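# Build a mouth-down three-cup pyramid from orange cups

## Task

Turn all three orange cups mouth down and build a pyramid: two cups stand on the table next to each other with rims almost in contact, and the third sits level on top, bridging the middle of the lower pair. The pyramid must stand by itself with no gripper holding it. Every other object must remain upright and within roughly 2 cm of where it began, and nothing else may touch the pyramid.

## Robot and tools

Robot and frame
There are two arms, left_arm and right_arm. The names do not describe image sides. All poses share one scene frame with its origin on the tabletop midway between the arms. +x points out over the table, +z points up, and left_arm sits toward +y. Positions are in metres. Orientations are quaternions written w first (qw, qx, qy, qz). The arm bases may be tilted. Mounting plates and the metal frame behind the arms are fixed obstacles, and a 'too close' message counts each plate and its half of the frame as part of that arm.

Gripper geometry: the fingers extend along the gripper's own +z axis and close along its own y axis. The reported end_effector_position is the point between the finger pads, about 1 cm short of the fingertips. Motions often stop 1 cm or more from the commanded pose, usually too low, and the printed hand position can be off, more so at long reach. Joint limits in rad, base to wrist: waist -2.880..2.880, shoulder 0.000..3.142, elbow 0.000..3.019, wrist pitch -1.693..1.571, wrist yaw -1.571..1.571, wrist roll -2.094..2.094. The elbow cannot straighten fully.

The row format (used by execute_actions and move)
A row is a flat list of 16 numbers covering both arms, even if only one arm moves. The first 8 are for left_arm: x, y, z, qw, qx, qy, qz, opening. The last 8 are the same for right_arm. x, y, z and the quaternion form an absolute goal pose for that gripper in the scene frame, not an offset. Opening runs from -1 (closed) to +1 (fully open, 0.094 m). To hold an arm still, repeat its last reported position and quaternion exactly, plus the opening you want. To keep an orientation fixed, reuse the same quaternion you sent before, not the reported one, which can drift.

execute_actions(actions)
actions is a list of up to 15 actions. Each action is a list of up to 15 rows, one row per control step (1/30 s). A short action repeats its final row until 15 steps have passed. An empty list runs nothing and only returns the current state and images.

Each target is checked against where that gripper was at the start of the action. If it is more than 0.6 m away along any of the gripper's current axes, the action is refused for both arms. If any action is malformed, or if the first one fails this check against the latest reported state, the whole call is rejected and nothing moves.

On every step the command is clamped to within 70 mm and 16 degrees of the gripper's measured pose. When the position and orientation cannot both be reached, the controller favours position. A far goal therefore needs several actions, and after an action ends an arm coasts at most to its last clamped pose.

move(target, speed, blocking)
target is one 16-number row of absolute poses as above. Each gripper travels in a straight line toward its pose, and both arms finish together. The path takes 0.5 to 10 s; if it would take longer, it stops short at 10 s. Rotation takes the shorter direction. speed is the top path speed in m/s, from 0.002 to 0.5 (default 0.25); rotation is capped at twice that value in rad/s. The opening is applied at the start of the move.

Paths do not avoid obstacles or the other arm. Grippers lag, wander and can overshoot the speed, especially with a nearly straight arm. Faster contact hits harder, and aiming further past a contact presses harder.

With blocking=false the call returns after 0.5 s while motion continues. In that case use wait(0) to check on it, and call wait or stop before sending new rows or moves.

The result adds a 'move:' line giving how the move ended and any limits that acted:
- done: finished at rest near the pose.
- off_target: stopped away from the pose.
- moving: still in motion.
- held: a check blocked the last step.
- fault: an arm fault stopped it.
- limits=paced: the pose was clipped.
- limits=held: some steps were blocked, and the arm may then move much faster than speed.
If only one arm is named, the other arm finished properly. Each gripper's distance to its pose is also given.

wait(seconds)
seconds ranges from 0 to 10. The arms hold their last command while the simulation runs. The call ends early if a running move finishes.

stop()
Takes no arguments. It brakes a running move, which needs some distance, more if it was fast. The fingers keep moving.

zoom_image(camera, region)
Gives an enlarged crop of one camera's latest image. region is [x0, y0, x1, y1] in pixels, with the origin at the top-left and a maximum size of 504 by 504. The cameras, all 504x504, are cam_head_left, cam_head_right, cam_high, cam_low, cam_left_wrist and cam_right_wrist. Images arrive in that order.

finished_scene(scene)
Pass the number of the current scene. The robot holds its last command, then the scene is judged and the next one starts. This cannot be undone. Replying without any tool call also ends the scenes.

Reading results
- State line ('left_arm: … | right_arm: …'): each gripper's position and quaternion.
- 'Hand target' lines: the pose each controller is currently driving toward.
- grip_measured: the finger opening on the command scale, possibly off by about 1 mm of opening per gripper. For a firm hold, command about 0.03 below it; a smaller margin gives a lighter grip.
- Joint positions: the last value is the opening in metres.
- Joint torques: total drive output. These are offset and noisy, and friction can hide a load or fake one.
- Step readings: positions listed at some steps. HELD marks steps where an arm's command was held back.
- 'pose unreachable': the clearance check altered or blocked that arm's command.
- FAULT: an arm stopped.
- MOTOR HOT: a motor has reached 85 °C. At 100 °C that arm drops whatever it holds and falls until it cools.

Things to avoid
Do not let the arms collide or press on each other. Do not knock or place anything off the table. Avoid drops, slips, slams and forceful pushes. Do not leave other objects moved or touching the pyramid. Do not rely on a gripper to keep the stack standing. Brief external tugs on a held item, or pushes on loose objects, can occur. The simulation keeps running while you compose replies, so long holds of heavy loads add motor heat.

Each tool is called after ">>>" by a JSON object that holds its "fn" and its "kwargs".

## Session

I'll start by looking at the current state of the scene.

>>> {"fn": "execute_actions", "kwargs": {"actions": []}}

Scene clock: 0.00 s.
left_arm: end_effector_position=(+0.3909, +0.6673, +0.4080) grip_measured=+1.000 end_effector_quat_wxyz=(-0.080, +0.886, -0.418, -0.186) | right_arm: end_effector_position=(+0.7367, -0.2075, +0.3437) grip_measured=+1.000 end_effector_quat_wxyz=(+0.310, +0.674, -0.519, +0.426)
Joint positions: left_arm=[ 0.867  1.511  1.734 -1.647 -0.276 -1.561  0.094] | right_arm=[ 0.367  1.941  2.012 -1.582  1.21  -1.414  0.094]
Joint velocities: left_arm=[-0.015 -0.005 -0.002  0.012  0.022  0.037  0.   ] | right_arm=[-0.005 -0.015 -0.007 -0.012 -0.037  0.007  0.   ]
Joint torques (N m, as the arm reports them, + toward a larger angle): no reading
Hand target (left_arm): +0.396, +0.670, +0.420; -0.093, +0.886, -0.417, -0.179
Hand target (right_arm): +0.740, -0.208, +0.360; +0.297, +0.667, -0.528, +0.434

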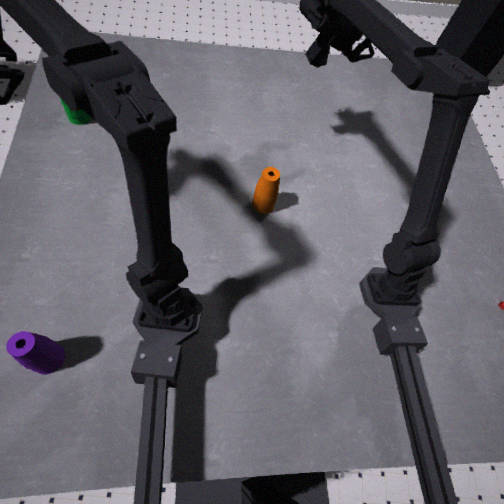

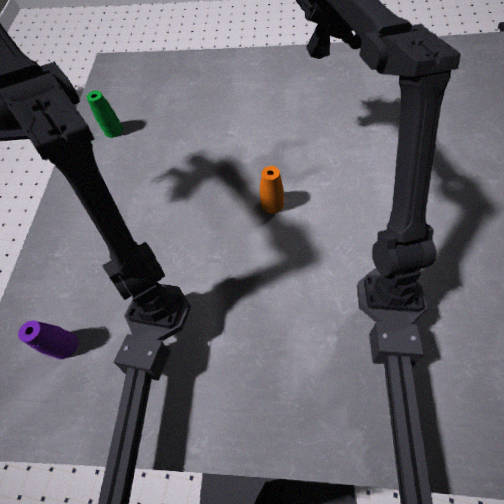

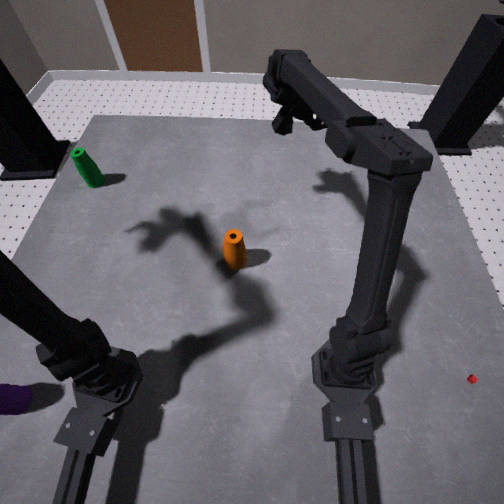

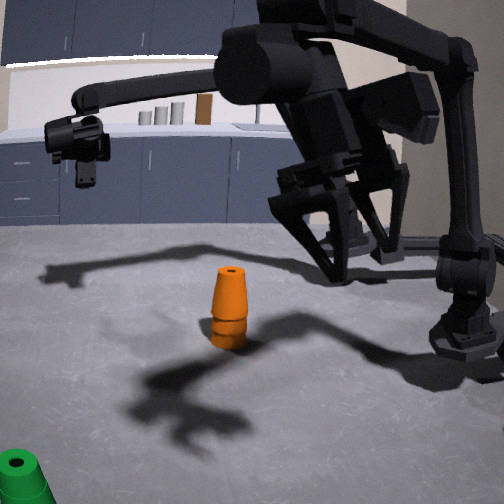

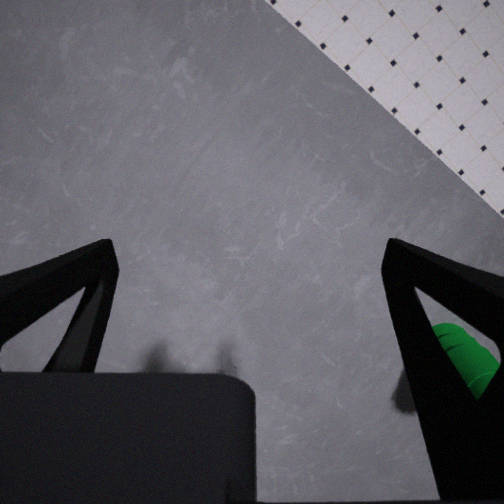

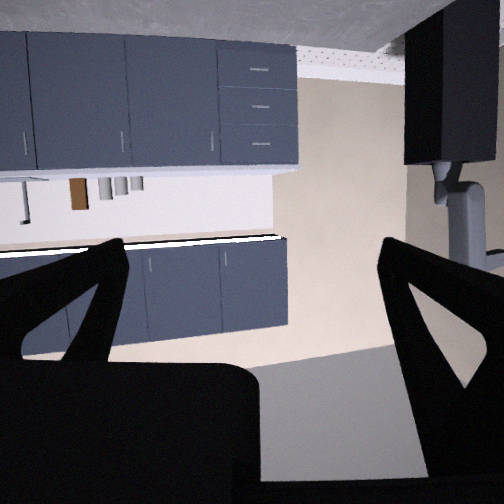

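>>> {"fn": "zoom_image", "kwargs": {"camera": "cam_low", "region": [170, 250, 290, 370]}}

>>> {"fn": "zoom_image", "kwargs": {"camera": "cam_head_left", "region": [220, 140, 320, 240]}}

>>> {"fn": "zoom_image", "kwargs": {"camera": "cam_head_right", "region": [220, 140, 320, 240]}}

>>> {"fn": "zoom_image", "kwargs": {"camera": "cam_high", "region": [185, 200, 285, 300]}}

Region (170, 250, 290, 370) of cam_low's 504x504 image, scaled by 4.200, with more detail than that image has.

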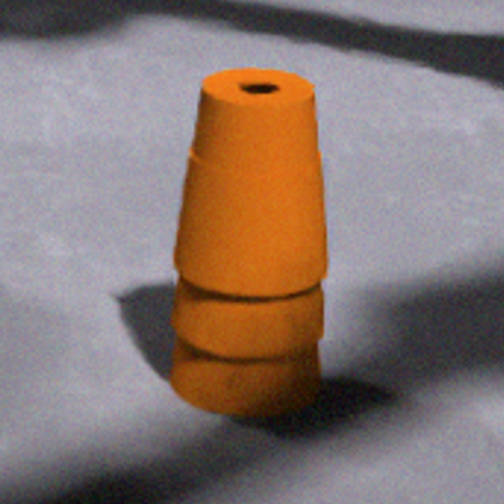

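Region (220, 140, 320, 240) of cam_head_left's 504x504 image, scaled by 5.040, with more detail than that image has.

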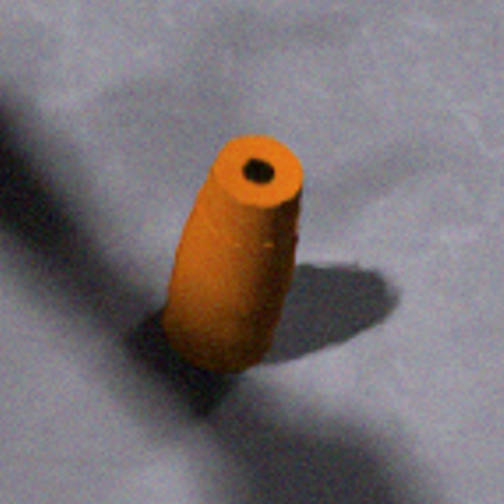

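Region (220, 140, 320, 240) of cam_head_right's 504x504 image, scaled by 5.040, with more detail than that image has.

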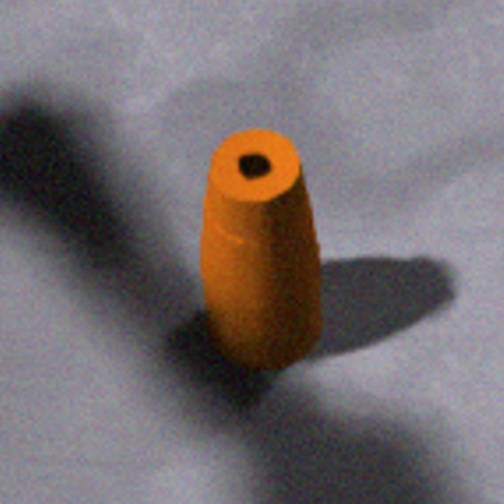

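Region (185, 200, 285, 300) of cam_high's 504x504 image, scaled by 5.040, with more detail than that image has.

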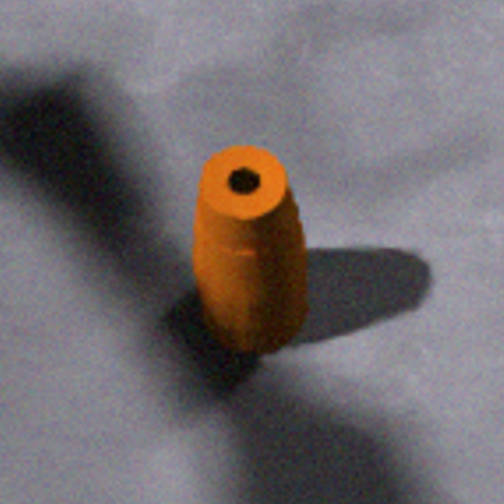

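>>> {"fn": "move", "kwargs": {"target": [0.36, 0.0, 0.30, 0, 0, 1, 0, 1, 0.30, -0.45, 0.22, 0, 0.574, -0.819, 0, 1], "speed": 0.35}}

Scene clock: 15.87 s.
left_arm: end_effector_position=(+0.3417, +0.0212, +0.2805) grip_measured=+1.000 end_effector_quat_wxyz=(-0.013, -0.005, +1.000, +0.009) | right_arm: end_effector_position=(+0.3055, -0.4577, +0.2254) grip_measured=+1.000 end_effector_quat_wxyz=(+0.009, -0.569, +0.822, -0.006)
Joint positions: left_arm=[-0.674  1.403  1.277 -1.338 -0.145 -0.837  0.094] | right_arm=[-0.772  1.049  0.804 -1.143 -0.132 -1.998  0.094]
Joint velocities: left_arm=[ 0.005  0.005  0.002  0.007  0.007 -0.051  0.   ] | right_arm=[-0.005 -0.005  0.012  0.012 -0.007 -0.037  0.   ]
Joint torques (N m, as the arm reports them, + toward a larger angle): left_arm=[ -1.19 -10.57  11.52   1.02   0.25   0.  ] | right_arm=[-1.27 -6.31  6.89  0.1  -0.24 -0.26]
Hand target (left_arm): +0.359, +0.005, +0.300; +0.007, -0.003, +1.000, -0.014
Hand target (right_arm): +0.302, -0.455, +0.221; +0.009, -0.574, +0.819, +0.005
Off the commanded pose (left_arm): 0.034 m, 2 deg.
Off the commanded pose (right_arm): 0.011 m, 1 deg.
move: off_target (left_arm, right_arm)

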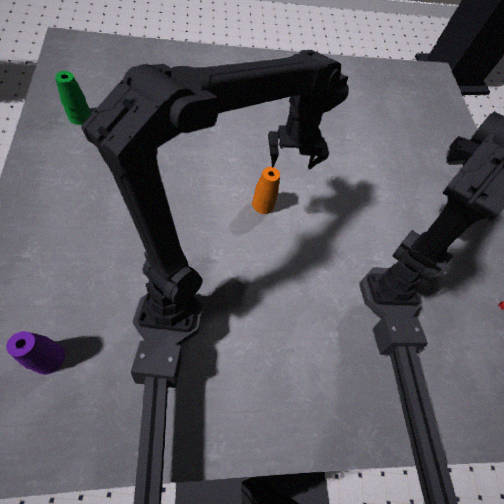

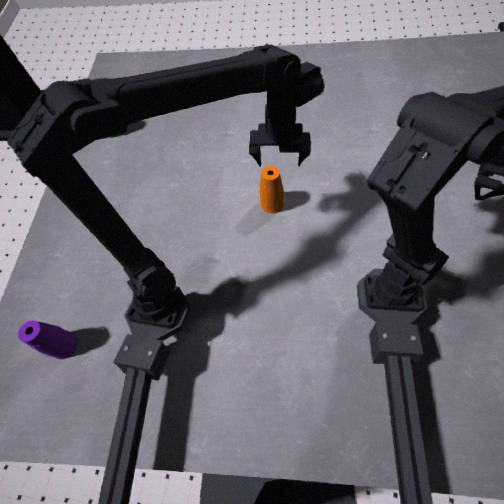

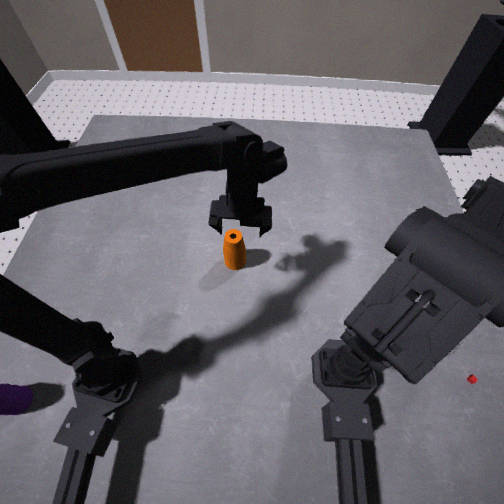

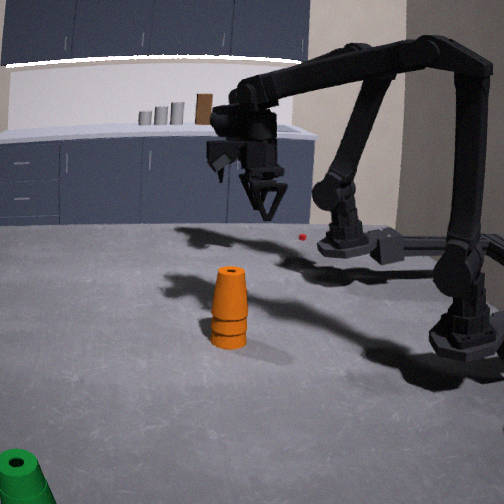

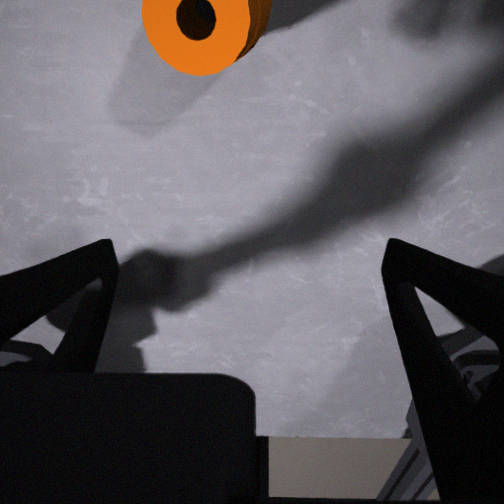

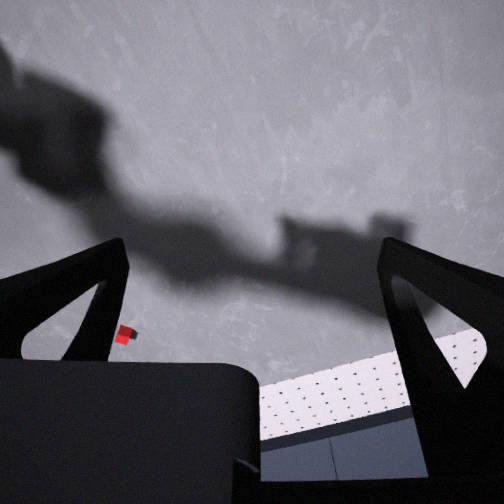

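>>> {"fn": "move", "kwargs": {"target": [0.425, 0.035, 0.26, 0, 0, 1, 0, 1, 0.3055, -0.4577, 0.2254, 0.009, -0.569, 0.822, -0.006, 1], "speed": 0.15}}

Scene clock: 18.77 s.
left_arm: end_effector_position=(+0.4026, +0.0472, +0.2464) grip_measured=+1.000 end_effector_quat_wxyz=(-0.021, +0.000, +1.000, +0.019) | right_arm: end_effector_position=(+0.3055, -0.4577, +0.2254) grip_measured=+1.000 end_effector_quat_wxyz=(+0.009, -0.570, +0.822, -0.006)
Joint positions: left_arm=[-0.526  1.502  1.327 -1.295 -0.134 -0.681  0.094] | right_arm=[-0.772  1.049  0.804 -1.143 -0.132 -2.001  0.094]
Joint velocities: left_arm=[-0.005  0.005 -0.007  0.007 -0.022 -0.037  0.   ] | right_arm=[-0.015 -0.005  0.007 -0.012  0.066  0.022  0.   ]
Joint torques (N m, as the arm reports them, + toward a larger angle): left_arm=[ -1.28 -12.42  11.4    0.92   0.21  -0.01] | right_arm=[-1.32 -7.2   7.23  0.44 -0.09 -0.05]
Hand target (left_arm): +0.424, +0.035, +0.262; +0.000, -0.000, +1.000, +0.001
Hand target (right_arm): +0.305, -0.458, +0.225; +0.009, -0.569, +0.822, -0.006
Off the commanded pose (left_arm): 0.029 m, 3 deg.
Off the commanded pose (right_arm): 0.000 m, 0 deg.
move: off_target (left_arm)

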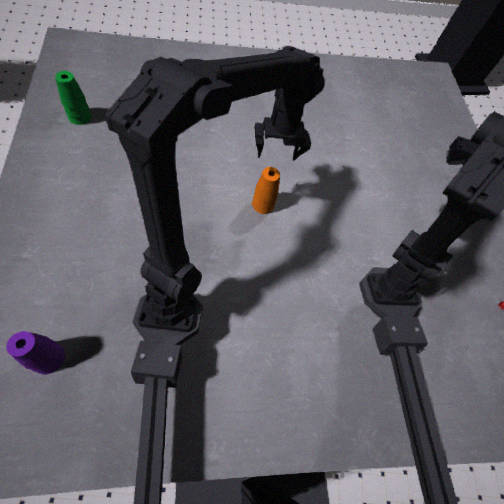

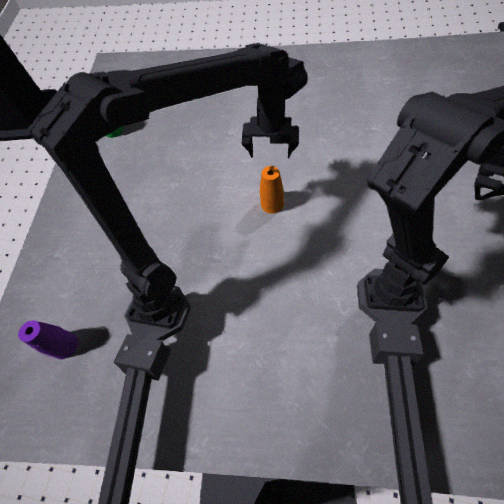

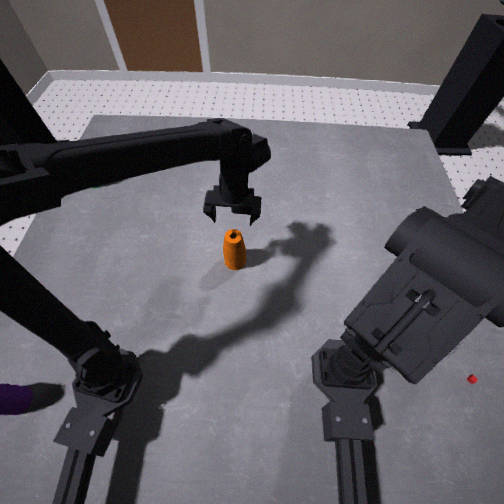

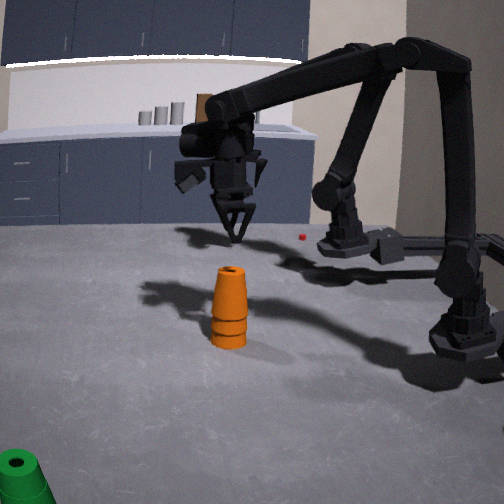

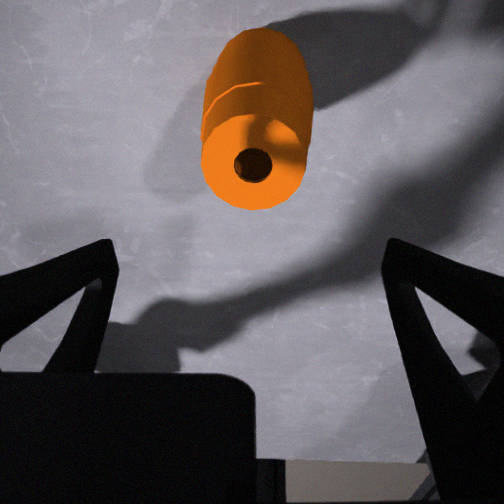

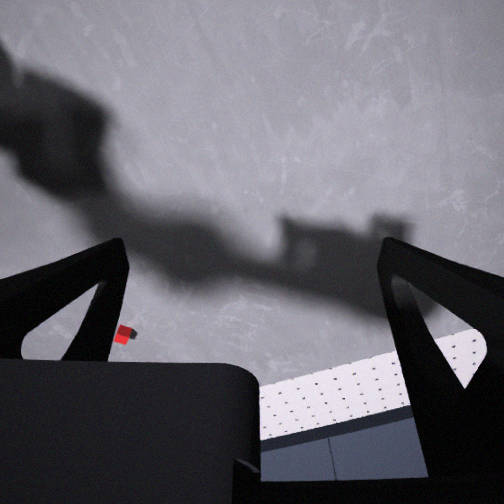

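>>> {"fn": "zoom_image", "kwargs": {"camera": "cam_low", "region": [150, 150, 320, 360]}}

>>> {"fn": "zoom_image", "kwargs": {"camera": "cam_left_wrist", "region": [90, 0, 410, 320]}}

Region (150, 150, 320, 360) of cam_low's 504x504 image, scaled by 2.400, with more detail than that image has; it fills the left 408 columns of this view, and the rest is white.

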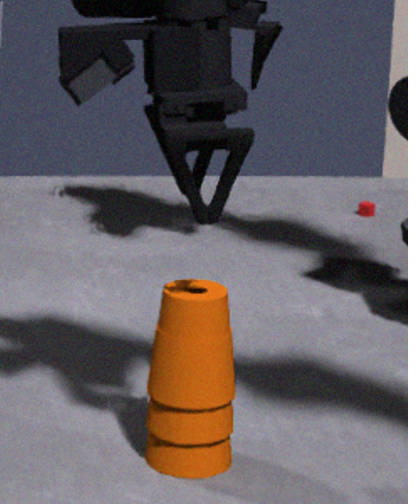

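Region (90, 0, 410, 320) of cam_left_wrist's 504x504 image, scaled by 1.575, with more detail than that image has.

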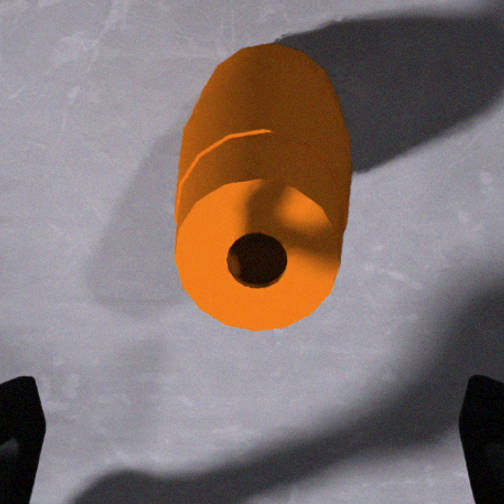

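>>> {"fn": "move", "kwargs": {"target": [0.432, 0.035, 0.211, 0.021, 0, 0.9996, -0.019, 1, 0.3055, -0.4577, 0.2254, 0.009, -0.569, 0.822, -0.006, 1], "speed": 0.1}}

Scene clock: 25.27 s.
left_arm: end_effector_position=(+0.4311, +0.0310, +0.2211) grip_measured=+1.000 end_effector_quat_wxyz=(+0.024, -0.002, +0.999, -0.022) | right_arm: end_effector_position=(+0.3055, -0.4577, +0.2254) grip_measured=+1.000 end_effector_quat_wxyz=(+0.009, -0.570, +0.822, -0.006)
Joint positions: left_arm=[-0.504  1.53   1.295 -1.109 -0.12  -0.647  0.094] | right_arm=[-0.772  1.049  0.804 -1.143 -0.132 -2.001  0.094]
Joint velocities: left_arm=[-0.005  0.005 -0.022  0.017 -0.022  0.051  0.   ] | right_arm=[-0.015  0.015 -0.007 -0.002  0.007 -0.007  0.   ]
Joint torques (N m, as the arm reports them, + toward a larger angle): left_arm=[  0.16 -12.44   6.83   1.27   0.24   0.05] | right_arm=[-1.34 -7.14  7.29  0.4  -0.09 -0.05]
Hand target (left_arm): +0.432, +0.034, +0.211; +0.020, -0.001, +1.000, -0.019
Hand target (right_arm): +0.305, -0.458, +0.225; +0.009, -0.569, +0.822, -0.006
Off the commanded pose (left_arm): 0.011 m, 1 deg.
Off the commanded pose (right_arm): 0.000 m, 0 deg.
move: off_target (left_arm)

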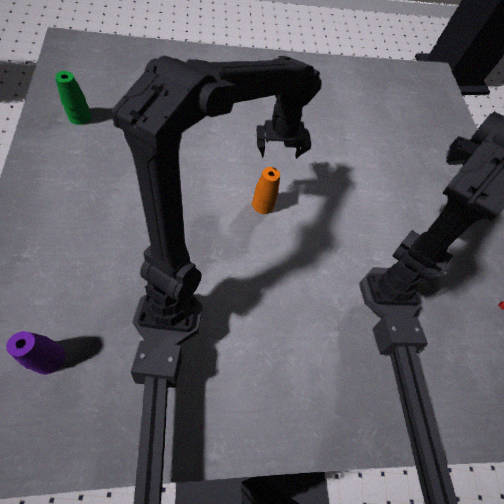

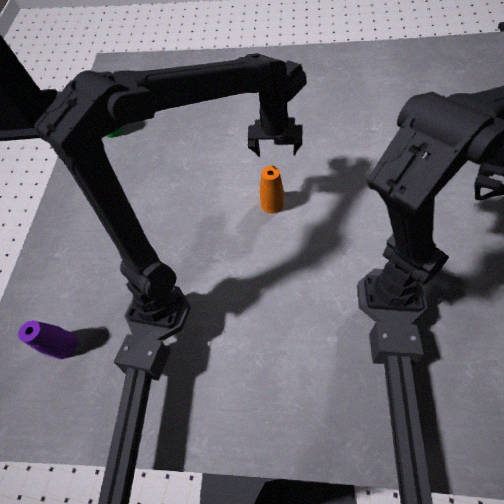

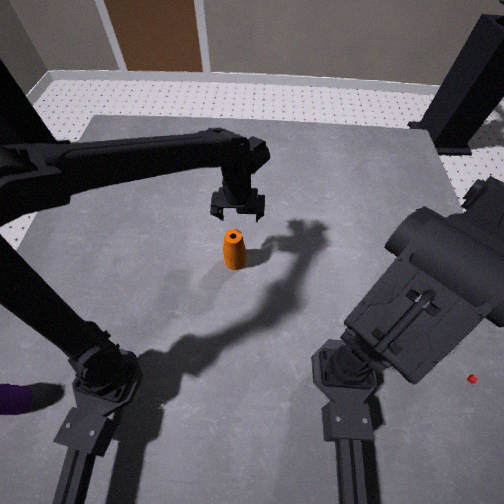

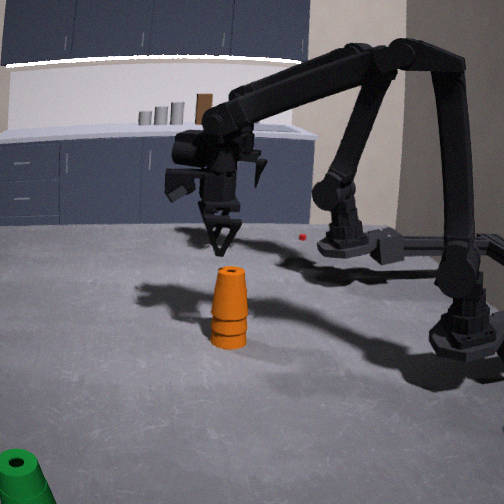

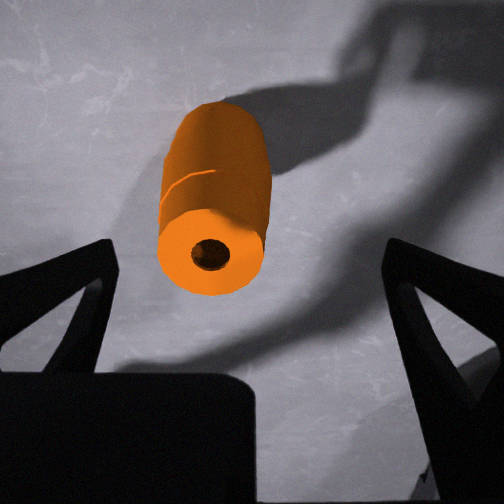

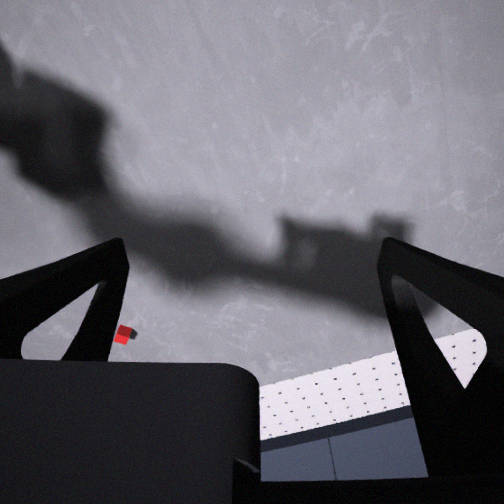

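>>> {"fn": "zoom_image", "kwargs": {"camera": "cam_low", "region": [180, 200, 280, 300]}}

>>> {"fn": "zoom_image", "kwargs": {"camera": "cam_left_wrist", "region": [60, 180, 440, 400]}}

Region (180, 200, 280, 300) of cam_low's 504x504 image, scaled by 5.040, with more detail than that image has.

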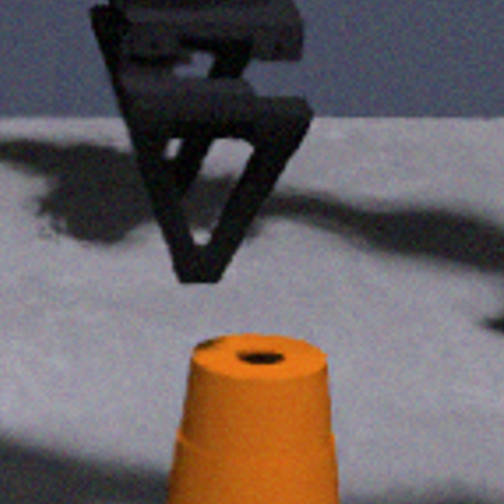

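Region (60, 180, 440, 400) of cam_left_wrist's 504x504 image, scaled by 1.326, with more detail than that image has; it fills the top 292 rows of this view, and the rest is white.

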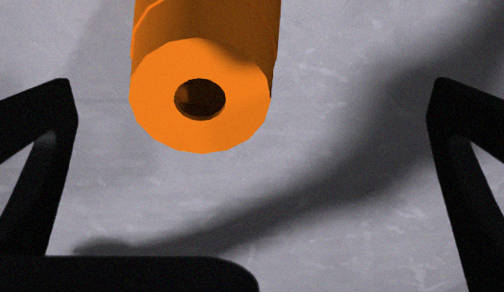

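>>> {"fn": "move", "kwargs": {"target": [0.407, 0.051, 0.128, 0, 0, 1, 0, 1, 0.3055, -0.4577, 0.2254, 0.009, -0.569, 0.822, -0.006, 1], "speed": 0.08}}

Scene clock: 30.10 s.
left_arm: end_effector_position=(+0.4077, +0.0440, +0.1357) grip_measured=+1.000 end_effector_quat_wxyz=(+0.003, +0.001, +1.000, -0.004) | right_arm: end_effector_position=(+0.3055, -0.4577, +0.2254) grip_measured=+1.000 end_effector_quat_wxyz=(+0.009, -0.570, +0.822, -0.006)
Joint positions: left_arm=[-0.49   1.609  1.15  -0.939 -0.122 -0.635  0.094] | right_arm=[-0.772  1.049  0.804 -1.143 -0.132 -2.001  0.094]
Joint velocities: left_arm=[-0.015 -0.015 -0.002  0.002 -0.022 -0.051  0.   ] | right_arm=[-0.005  0.005  0.017 -0.027 -0.007 -0.022  0.   ]
Joint torques (N m, as the arm reports them, + toward a larger angle): left_arm=[ -0.21 -12.1    5.78   1.28   0.04   0.01] | right_arm=[-1.38 -7.09  7.28  0.45 -0.08 -0.05]
Hand target (left_arm): +0.409, +0.049, +0.127; +0.000, +0.001, +1.000, +0.001
Hand target (right_arm): +0.305, -0.458, +0.225; +0.009, -0.569, +0.822, -0.006
Off the commanded pose (left_arm): 0.010 m, 1 deg.
Off the commanded pose (right_arm): 0.000 m, 0 deg.
move: done

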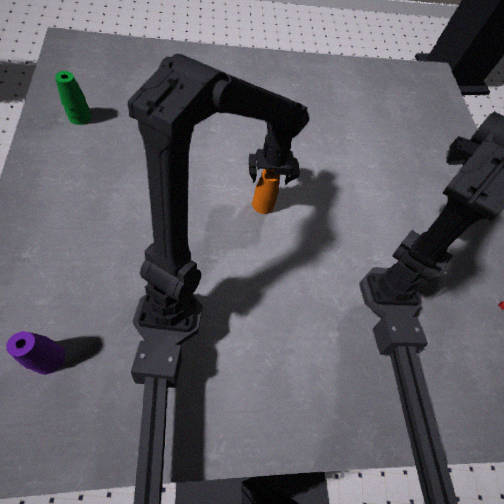

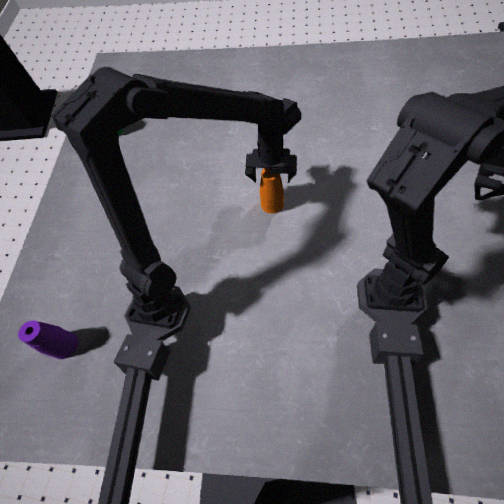

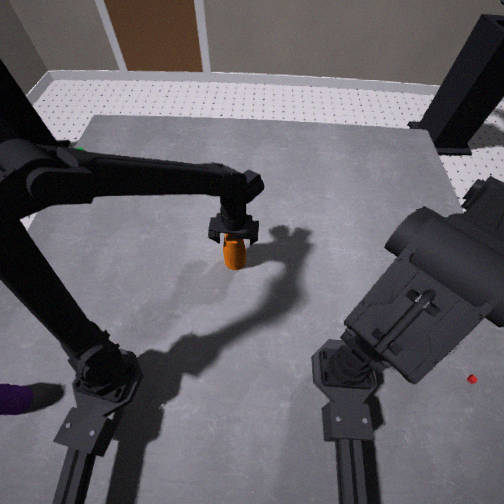

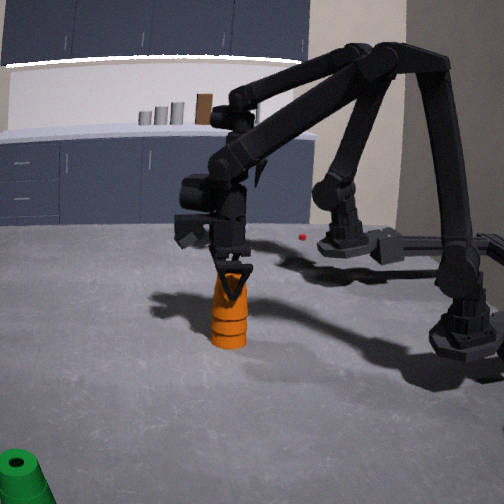

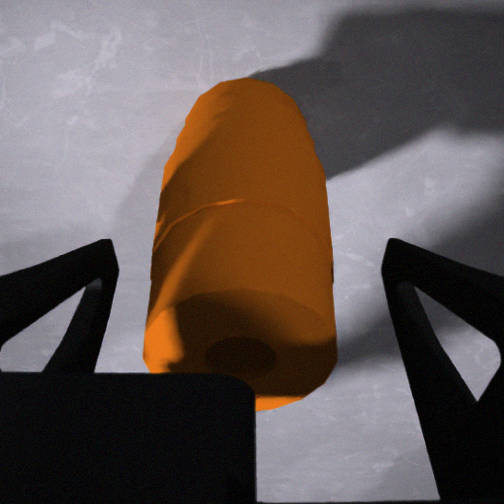

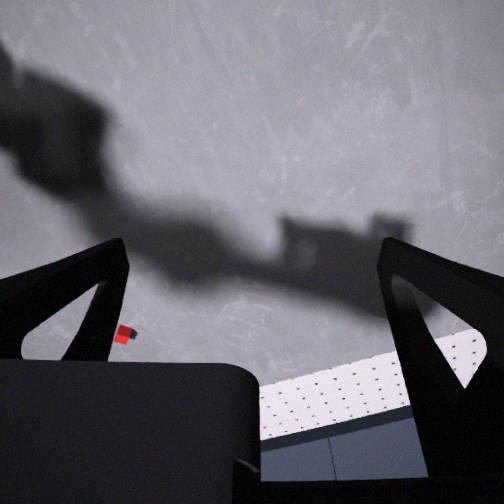

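>>> {"fn": "zoom_image", "kwargs": {"camera": "cam_low", "region": [175, 240, 290, 355]}}

Region (175, 240, 290, 355) of cam_low's 504x504 image, scaled by 4.383, with more detail than that image has.

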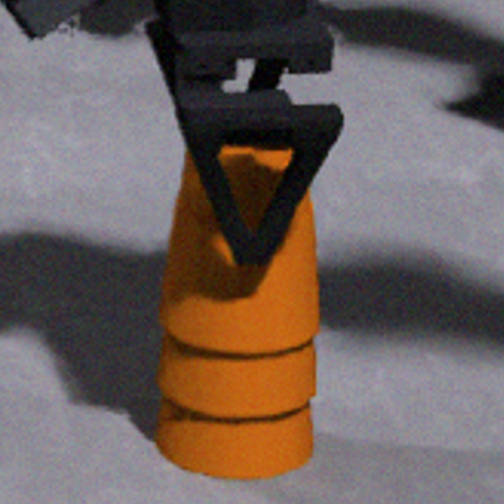

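>>> {"fn": "execute_actions", "kwargs": {"actions": [[[0.406,0.052,0.128,0,0,1,0,0.9,0.3055,-0.4577,0.2254,0.009,-0.569,0.822,-0.006,1],[0.405,0.053,0.128,0,0,1,0,0.8,0.3055,-0.4577,0.2254,0.009,-0.569,0.822,-0.006,1],[0.404,0.054,0.128,0,0,1,0,0.7,0.3055,-0.4577,0.2254,0.009,-0.569,0.822,-0.006,1],[0.404,0.055,0.128,0,0,1,0,0.6,0.3055,-0.4577,0.2254,0.009,-0.569,0.822,-0.006,1],[0.404,0.055,0.128,0,0,1,0,0.55,0.3055,-0.4577,0.2254,0.009,-0.569,0.822,-0.006,1]]]}}

Scene clock: 33.23 s.
left_arm: end_effector_position=(+0.4011, +0.0502, +0.1290) grip_measured=+0.552 end_effector_quat_wxyz=(-0.004, +0.002, +1.000, +0.001) | right_arm: end_effector_position=(+0.3055, -0.4577, +0.2254) grip_measured=+1.000 end_effector_quat_wxyz=(+0.009, -0.570, +0.822, -0.006)
Joint positions: left_arm=[-0.487  1.609  1.129 -0.934 -0.122 -0.632  0.073] | right_arm=[-0.772  1.049  0.804 -1.143 -0.132 -2.001  0.094]
Joint velocities: left_arm=[-0.015 -0.015  0.002 -0.012 -0.007 -0.022 -0.001] | right_arm=[ 0.005 -0.005 -0.022  0.007  0.007 -0.007  0.   ]
Joint torques (N m, as the arm reports them, + toward a larger angle): left_arm=[  0.17 -13.48   5.91   1.01   0.16  -0.04] | right_arm=[-1.41 -7.13  7.26  0.43 -0.08 -0.06]
Hand target (left_arm): +0.404, +0.055, +0.128; +0.000, +0.000, +1.000, +0.000
Hand target (right_arm): +0.305, -0.458, +0.225; +0.009, -0.569, +0.822, -0.006
Off the commanded pose (left_arm): 0.006 m, 0 deg.
Off the commanded pose (right_arm): 0.000 m, 0 deg.
Step readings (end_effector_position):
0: left_arm (+0.4077, +0.0440, +0.1357) | right_arm (+0.3055, -0.4577, +0.2254)
1: left_arm (+0.4075, +0.0442, +0.1355) | right_arm (+0.3055, -0.4577, +0.2254)
2: left_arm (+0.4070, +0.0444, +0.1349) | right_arm (+0.3055, -0.4577, +0.2254)
4: left_arm (+0.4049, +0.0459, +0.1328) | right_arm (+0.3055, -0.4577, +0.2254)
8: left_arm (+0.4010, +0.0496, +0.1291) | right_arm (+0.3055, -0.4577, +0.2254)
15: end_effector_position above

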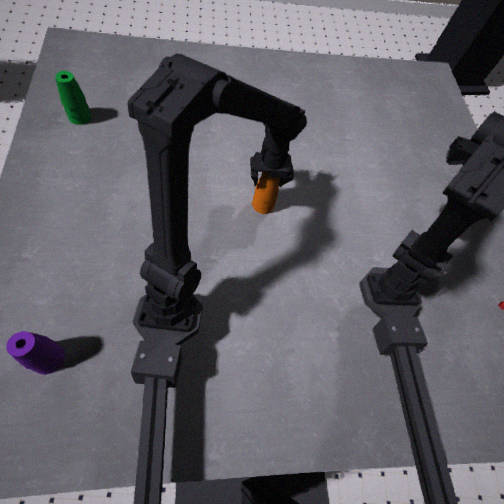

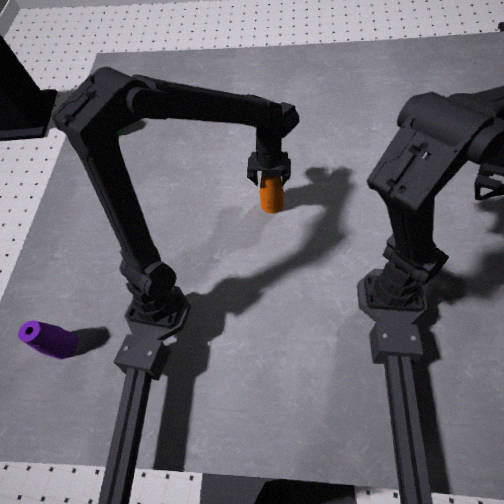

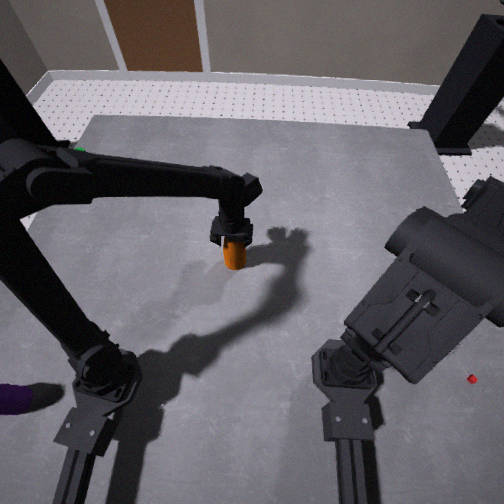

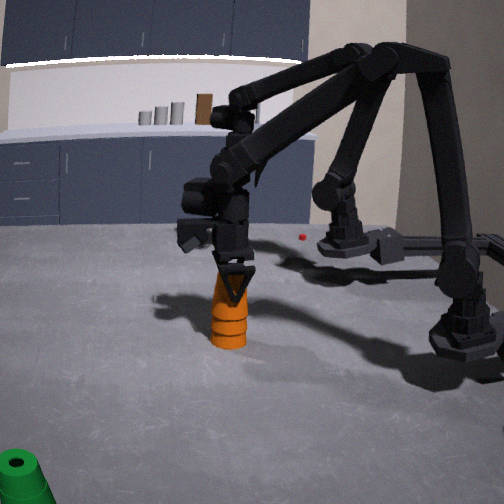

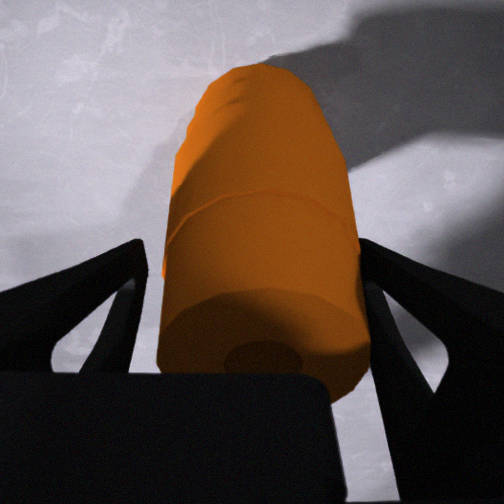

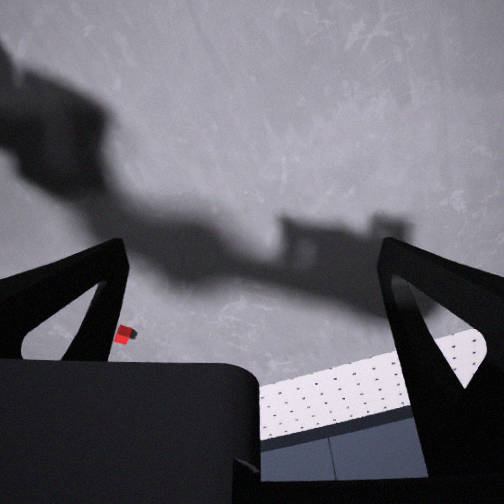

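>>> {"fn": "execute_actions", "kwargs": {"actions": [[[0.404,0.053,0.128,0,0,1,0,0.52,0.3055,-0.4577,0.2254,0.009,-0.569,0.822,-0.006,1],[0.404,0.052,0.128,0,0,1,0,0.49,0.3055,-0.4577,0.2254,0.009,-0.569,0.822,-0.006,1],[0.404,0.051,0.128,0,0,1,0,0.46,0.3055,-0.4577,0.2254,0.009,-0.569,0.822,-0.006,1],[0.404,0.050,0.128,0,0,1,0,0.44,0.3055,-0.4577,0.2254,0.009,-0.569,0.822,-0.006,1],[0.404,0.050,0.128,0,0,1,0,0.42,0.3055,-0.4577,0.2254,0.009,-0.569,0.822,-0.006,1],[0.404,0.050,0.128,0,0,1,0,0.40,0.3055,-0.4577,0.2254,0.009,-0.569,0.822,-0.006,1],[0.404,0.050,0.128,0,0,1,0,0.38,0.3055,-0.4577,0.2254,0.009,-0.569,0.822,-0.006,1],[0.404,0.050,0.128,0,0,1,0,0.36,0.3055,-0.4577,0.2254,0.009,-0.569,0.822,-0.006,1],[0.404,0.050,0.128,0,0,1,0,0.34,0.3055,-0.4577,0.2254,0.009,-0.569,0.822,-0.006,1],[0.404,0.050,0.128,0,0,1,0,0.32,0.3055,-0.4577,0.2254,0.009,-0.569,0.822,-0.006,1],[0.404,0.050,0.128,0,0,1,0,0.30,0.3055,-0.4577,0.2254,0.009,-0.569,0.822,-0.006,1]]]}}

Scene clock: 35.23 s.
left_arm: end_effector_position=(+0.4011, +0.0502, +0.1290) grip_measured=+0.322 end_effector_quat_wxyz=(-0.004, +0.002, +1.000, +0.001) | right_arm: end_effector_position=(+0.3055, -0.4577, +0.2254) grip_measured=+1.000 end_effector_quat_wxyz=(+0.009, -0.570, +0.822, -0.006)
Joint positions: left_arm=[-0.487  1.609  1.129 -0.934 -0.122 -0.632  0.062] | right_arm=[-0.772  1.049  0.804 -1.143 -0.132 -2.001  0.094]
Joint velocities: left_arm=[-0.005  0.005  0.012 -0.007 -0.037 -0.007 -0.001] | right_arm=[-0.005 -0.015  0.012 -0.002 -0.081  0.081  0.   ]
Joint torques (N m, as the arm reports them, + toward a larger angle): left_arm=[ -1.24 -13.53   6.3    1.09   0.1   -0.1 ] | right_arm=[-1.3  -7.13  7.32  0.45 -0.09 -0.06]
Hand target (left_arm): +0.404, +0.050, +0.128; -0.000, -0.000, +1.000, -0.000
Hand target (right_arm): +0.305, -0.458, +0.225; +0.009, -0.569, +0.822, -0.006
Off the commanded pose (left_arm): 0.003 m, 0 deg.
Off the commanded pose (right_arm): 0.000 m, 0 deg.
Step readings (end_effector_position):
0: left_arm (+0.4011, +0.0502, +0.1290) | right_arm (+0.3055, -0.4577, +0.2254)
1: left_arm (+0.4011, +0.0502, +0.1290) | right_arm (+0.3055, -0.4577, +0.2254)
2: left_arm (+0.4011, +0.0502, +0.1290) | right_arm (+0.3055, -0.4577, +0.2254)
4: left_arm (+0.4011, +0.0502, +0.1290) | right_arm (+0.3055, -0.4577, +0.2254)
8: left_arm (+0.4011, +0.0502, +0.1290) | right_arm (+0.3055, -0.4577, +0.2254)
15: end_effector_position above

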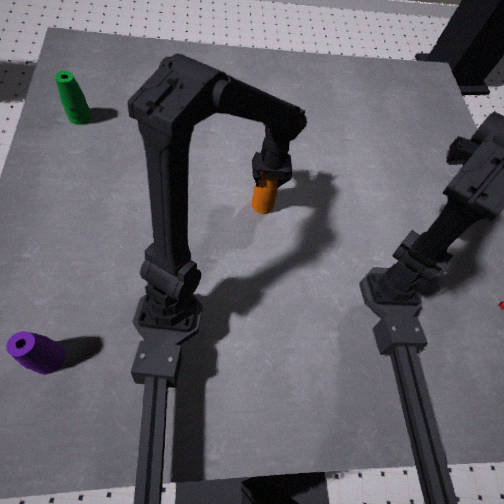

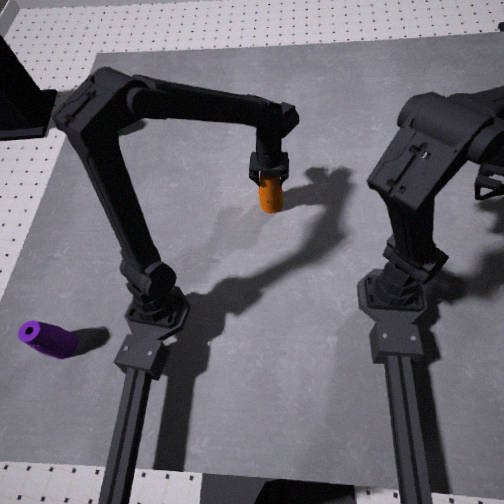

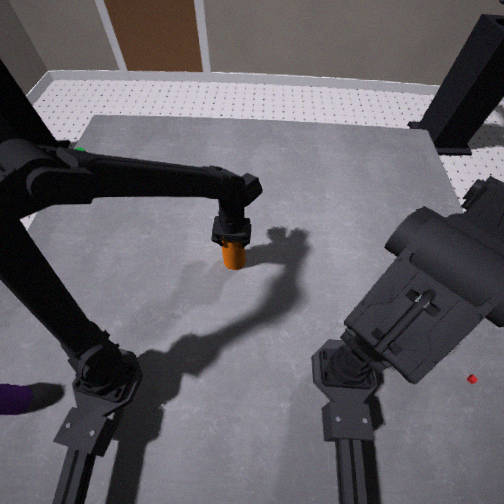

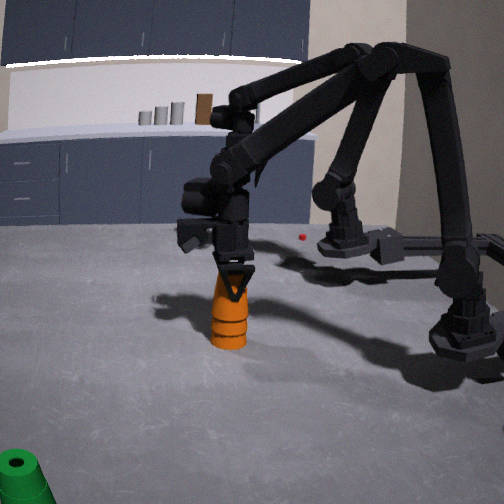

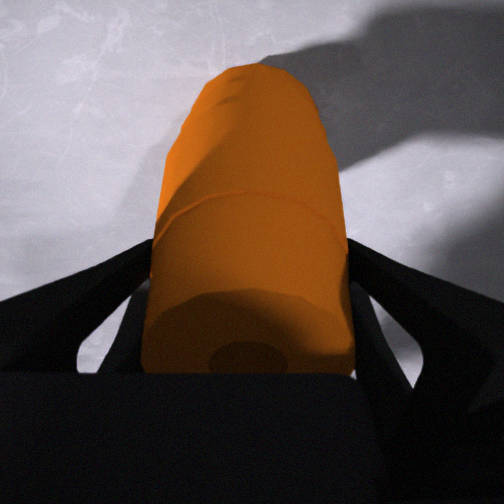

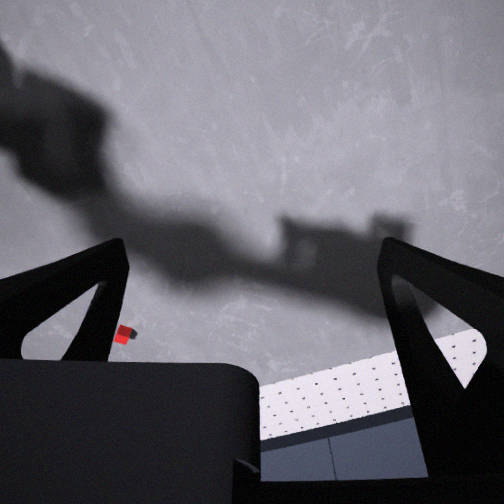

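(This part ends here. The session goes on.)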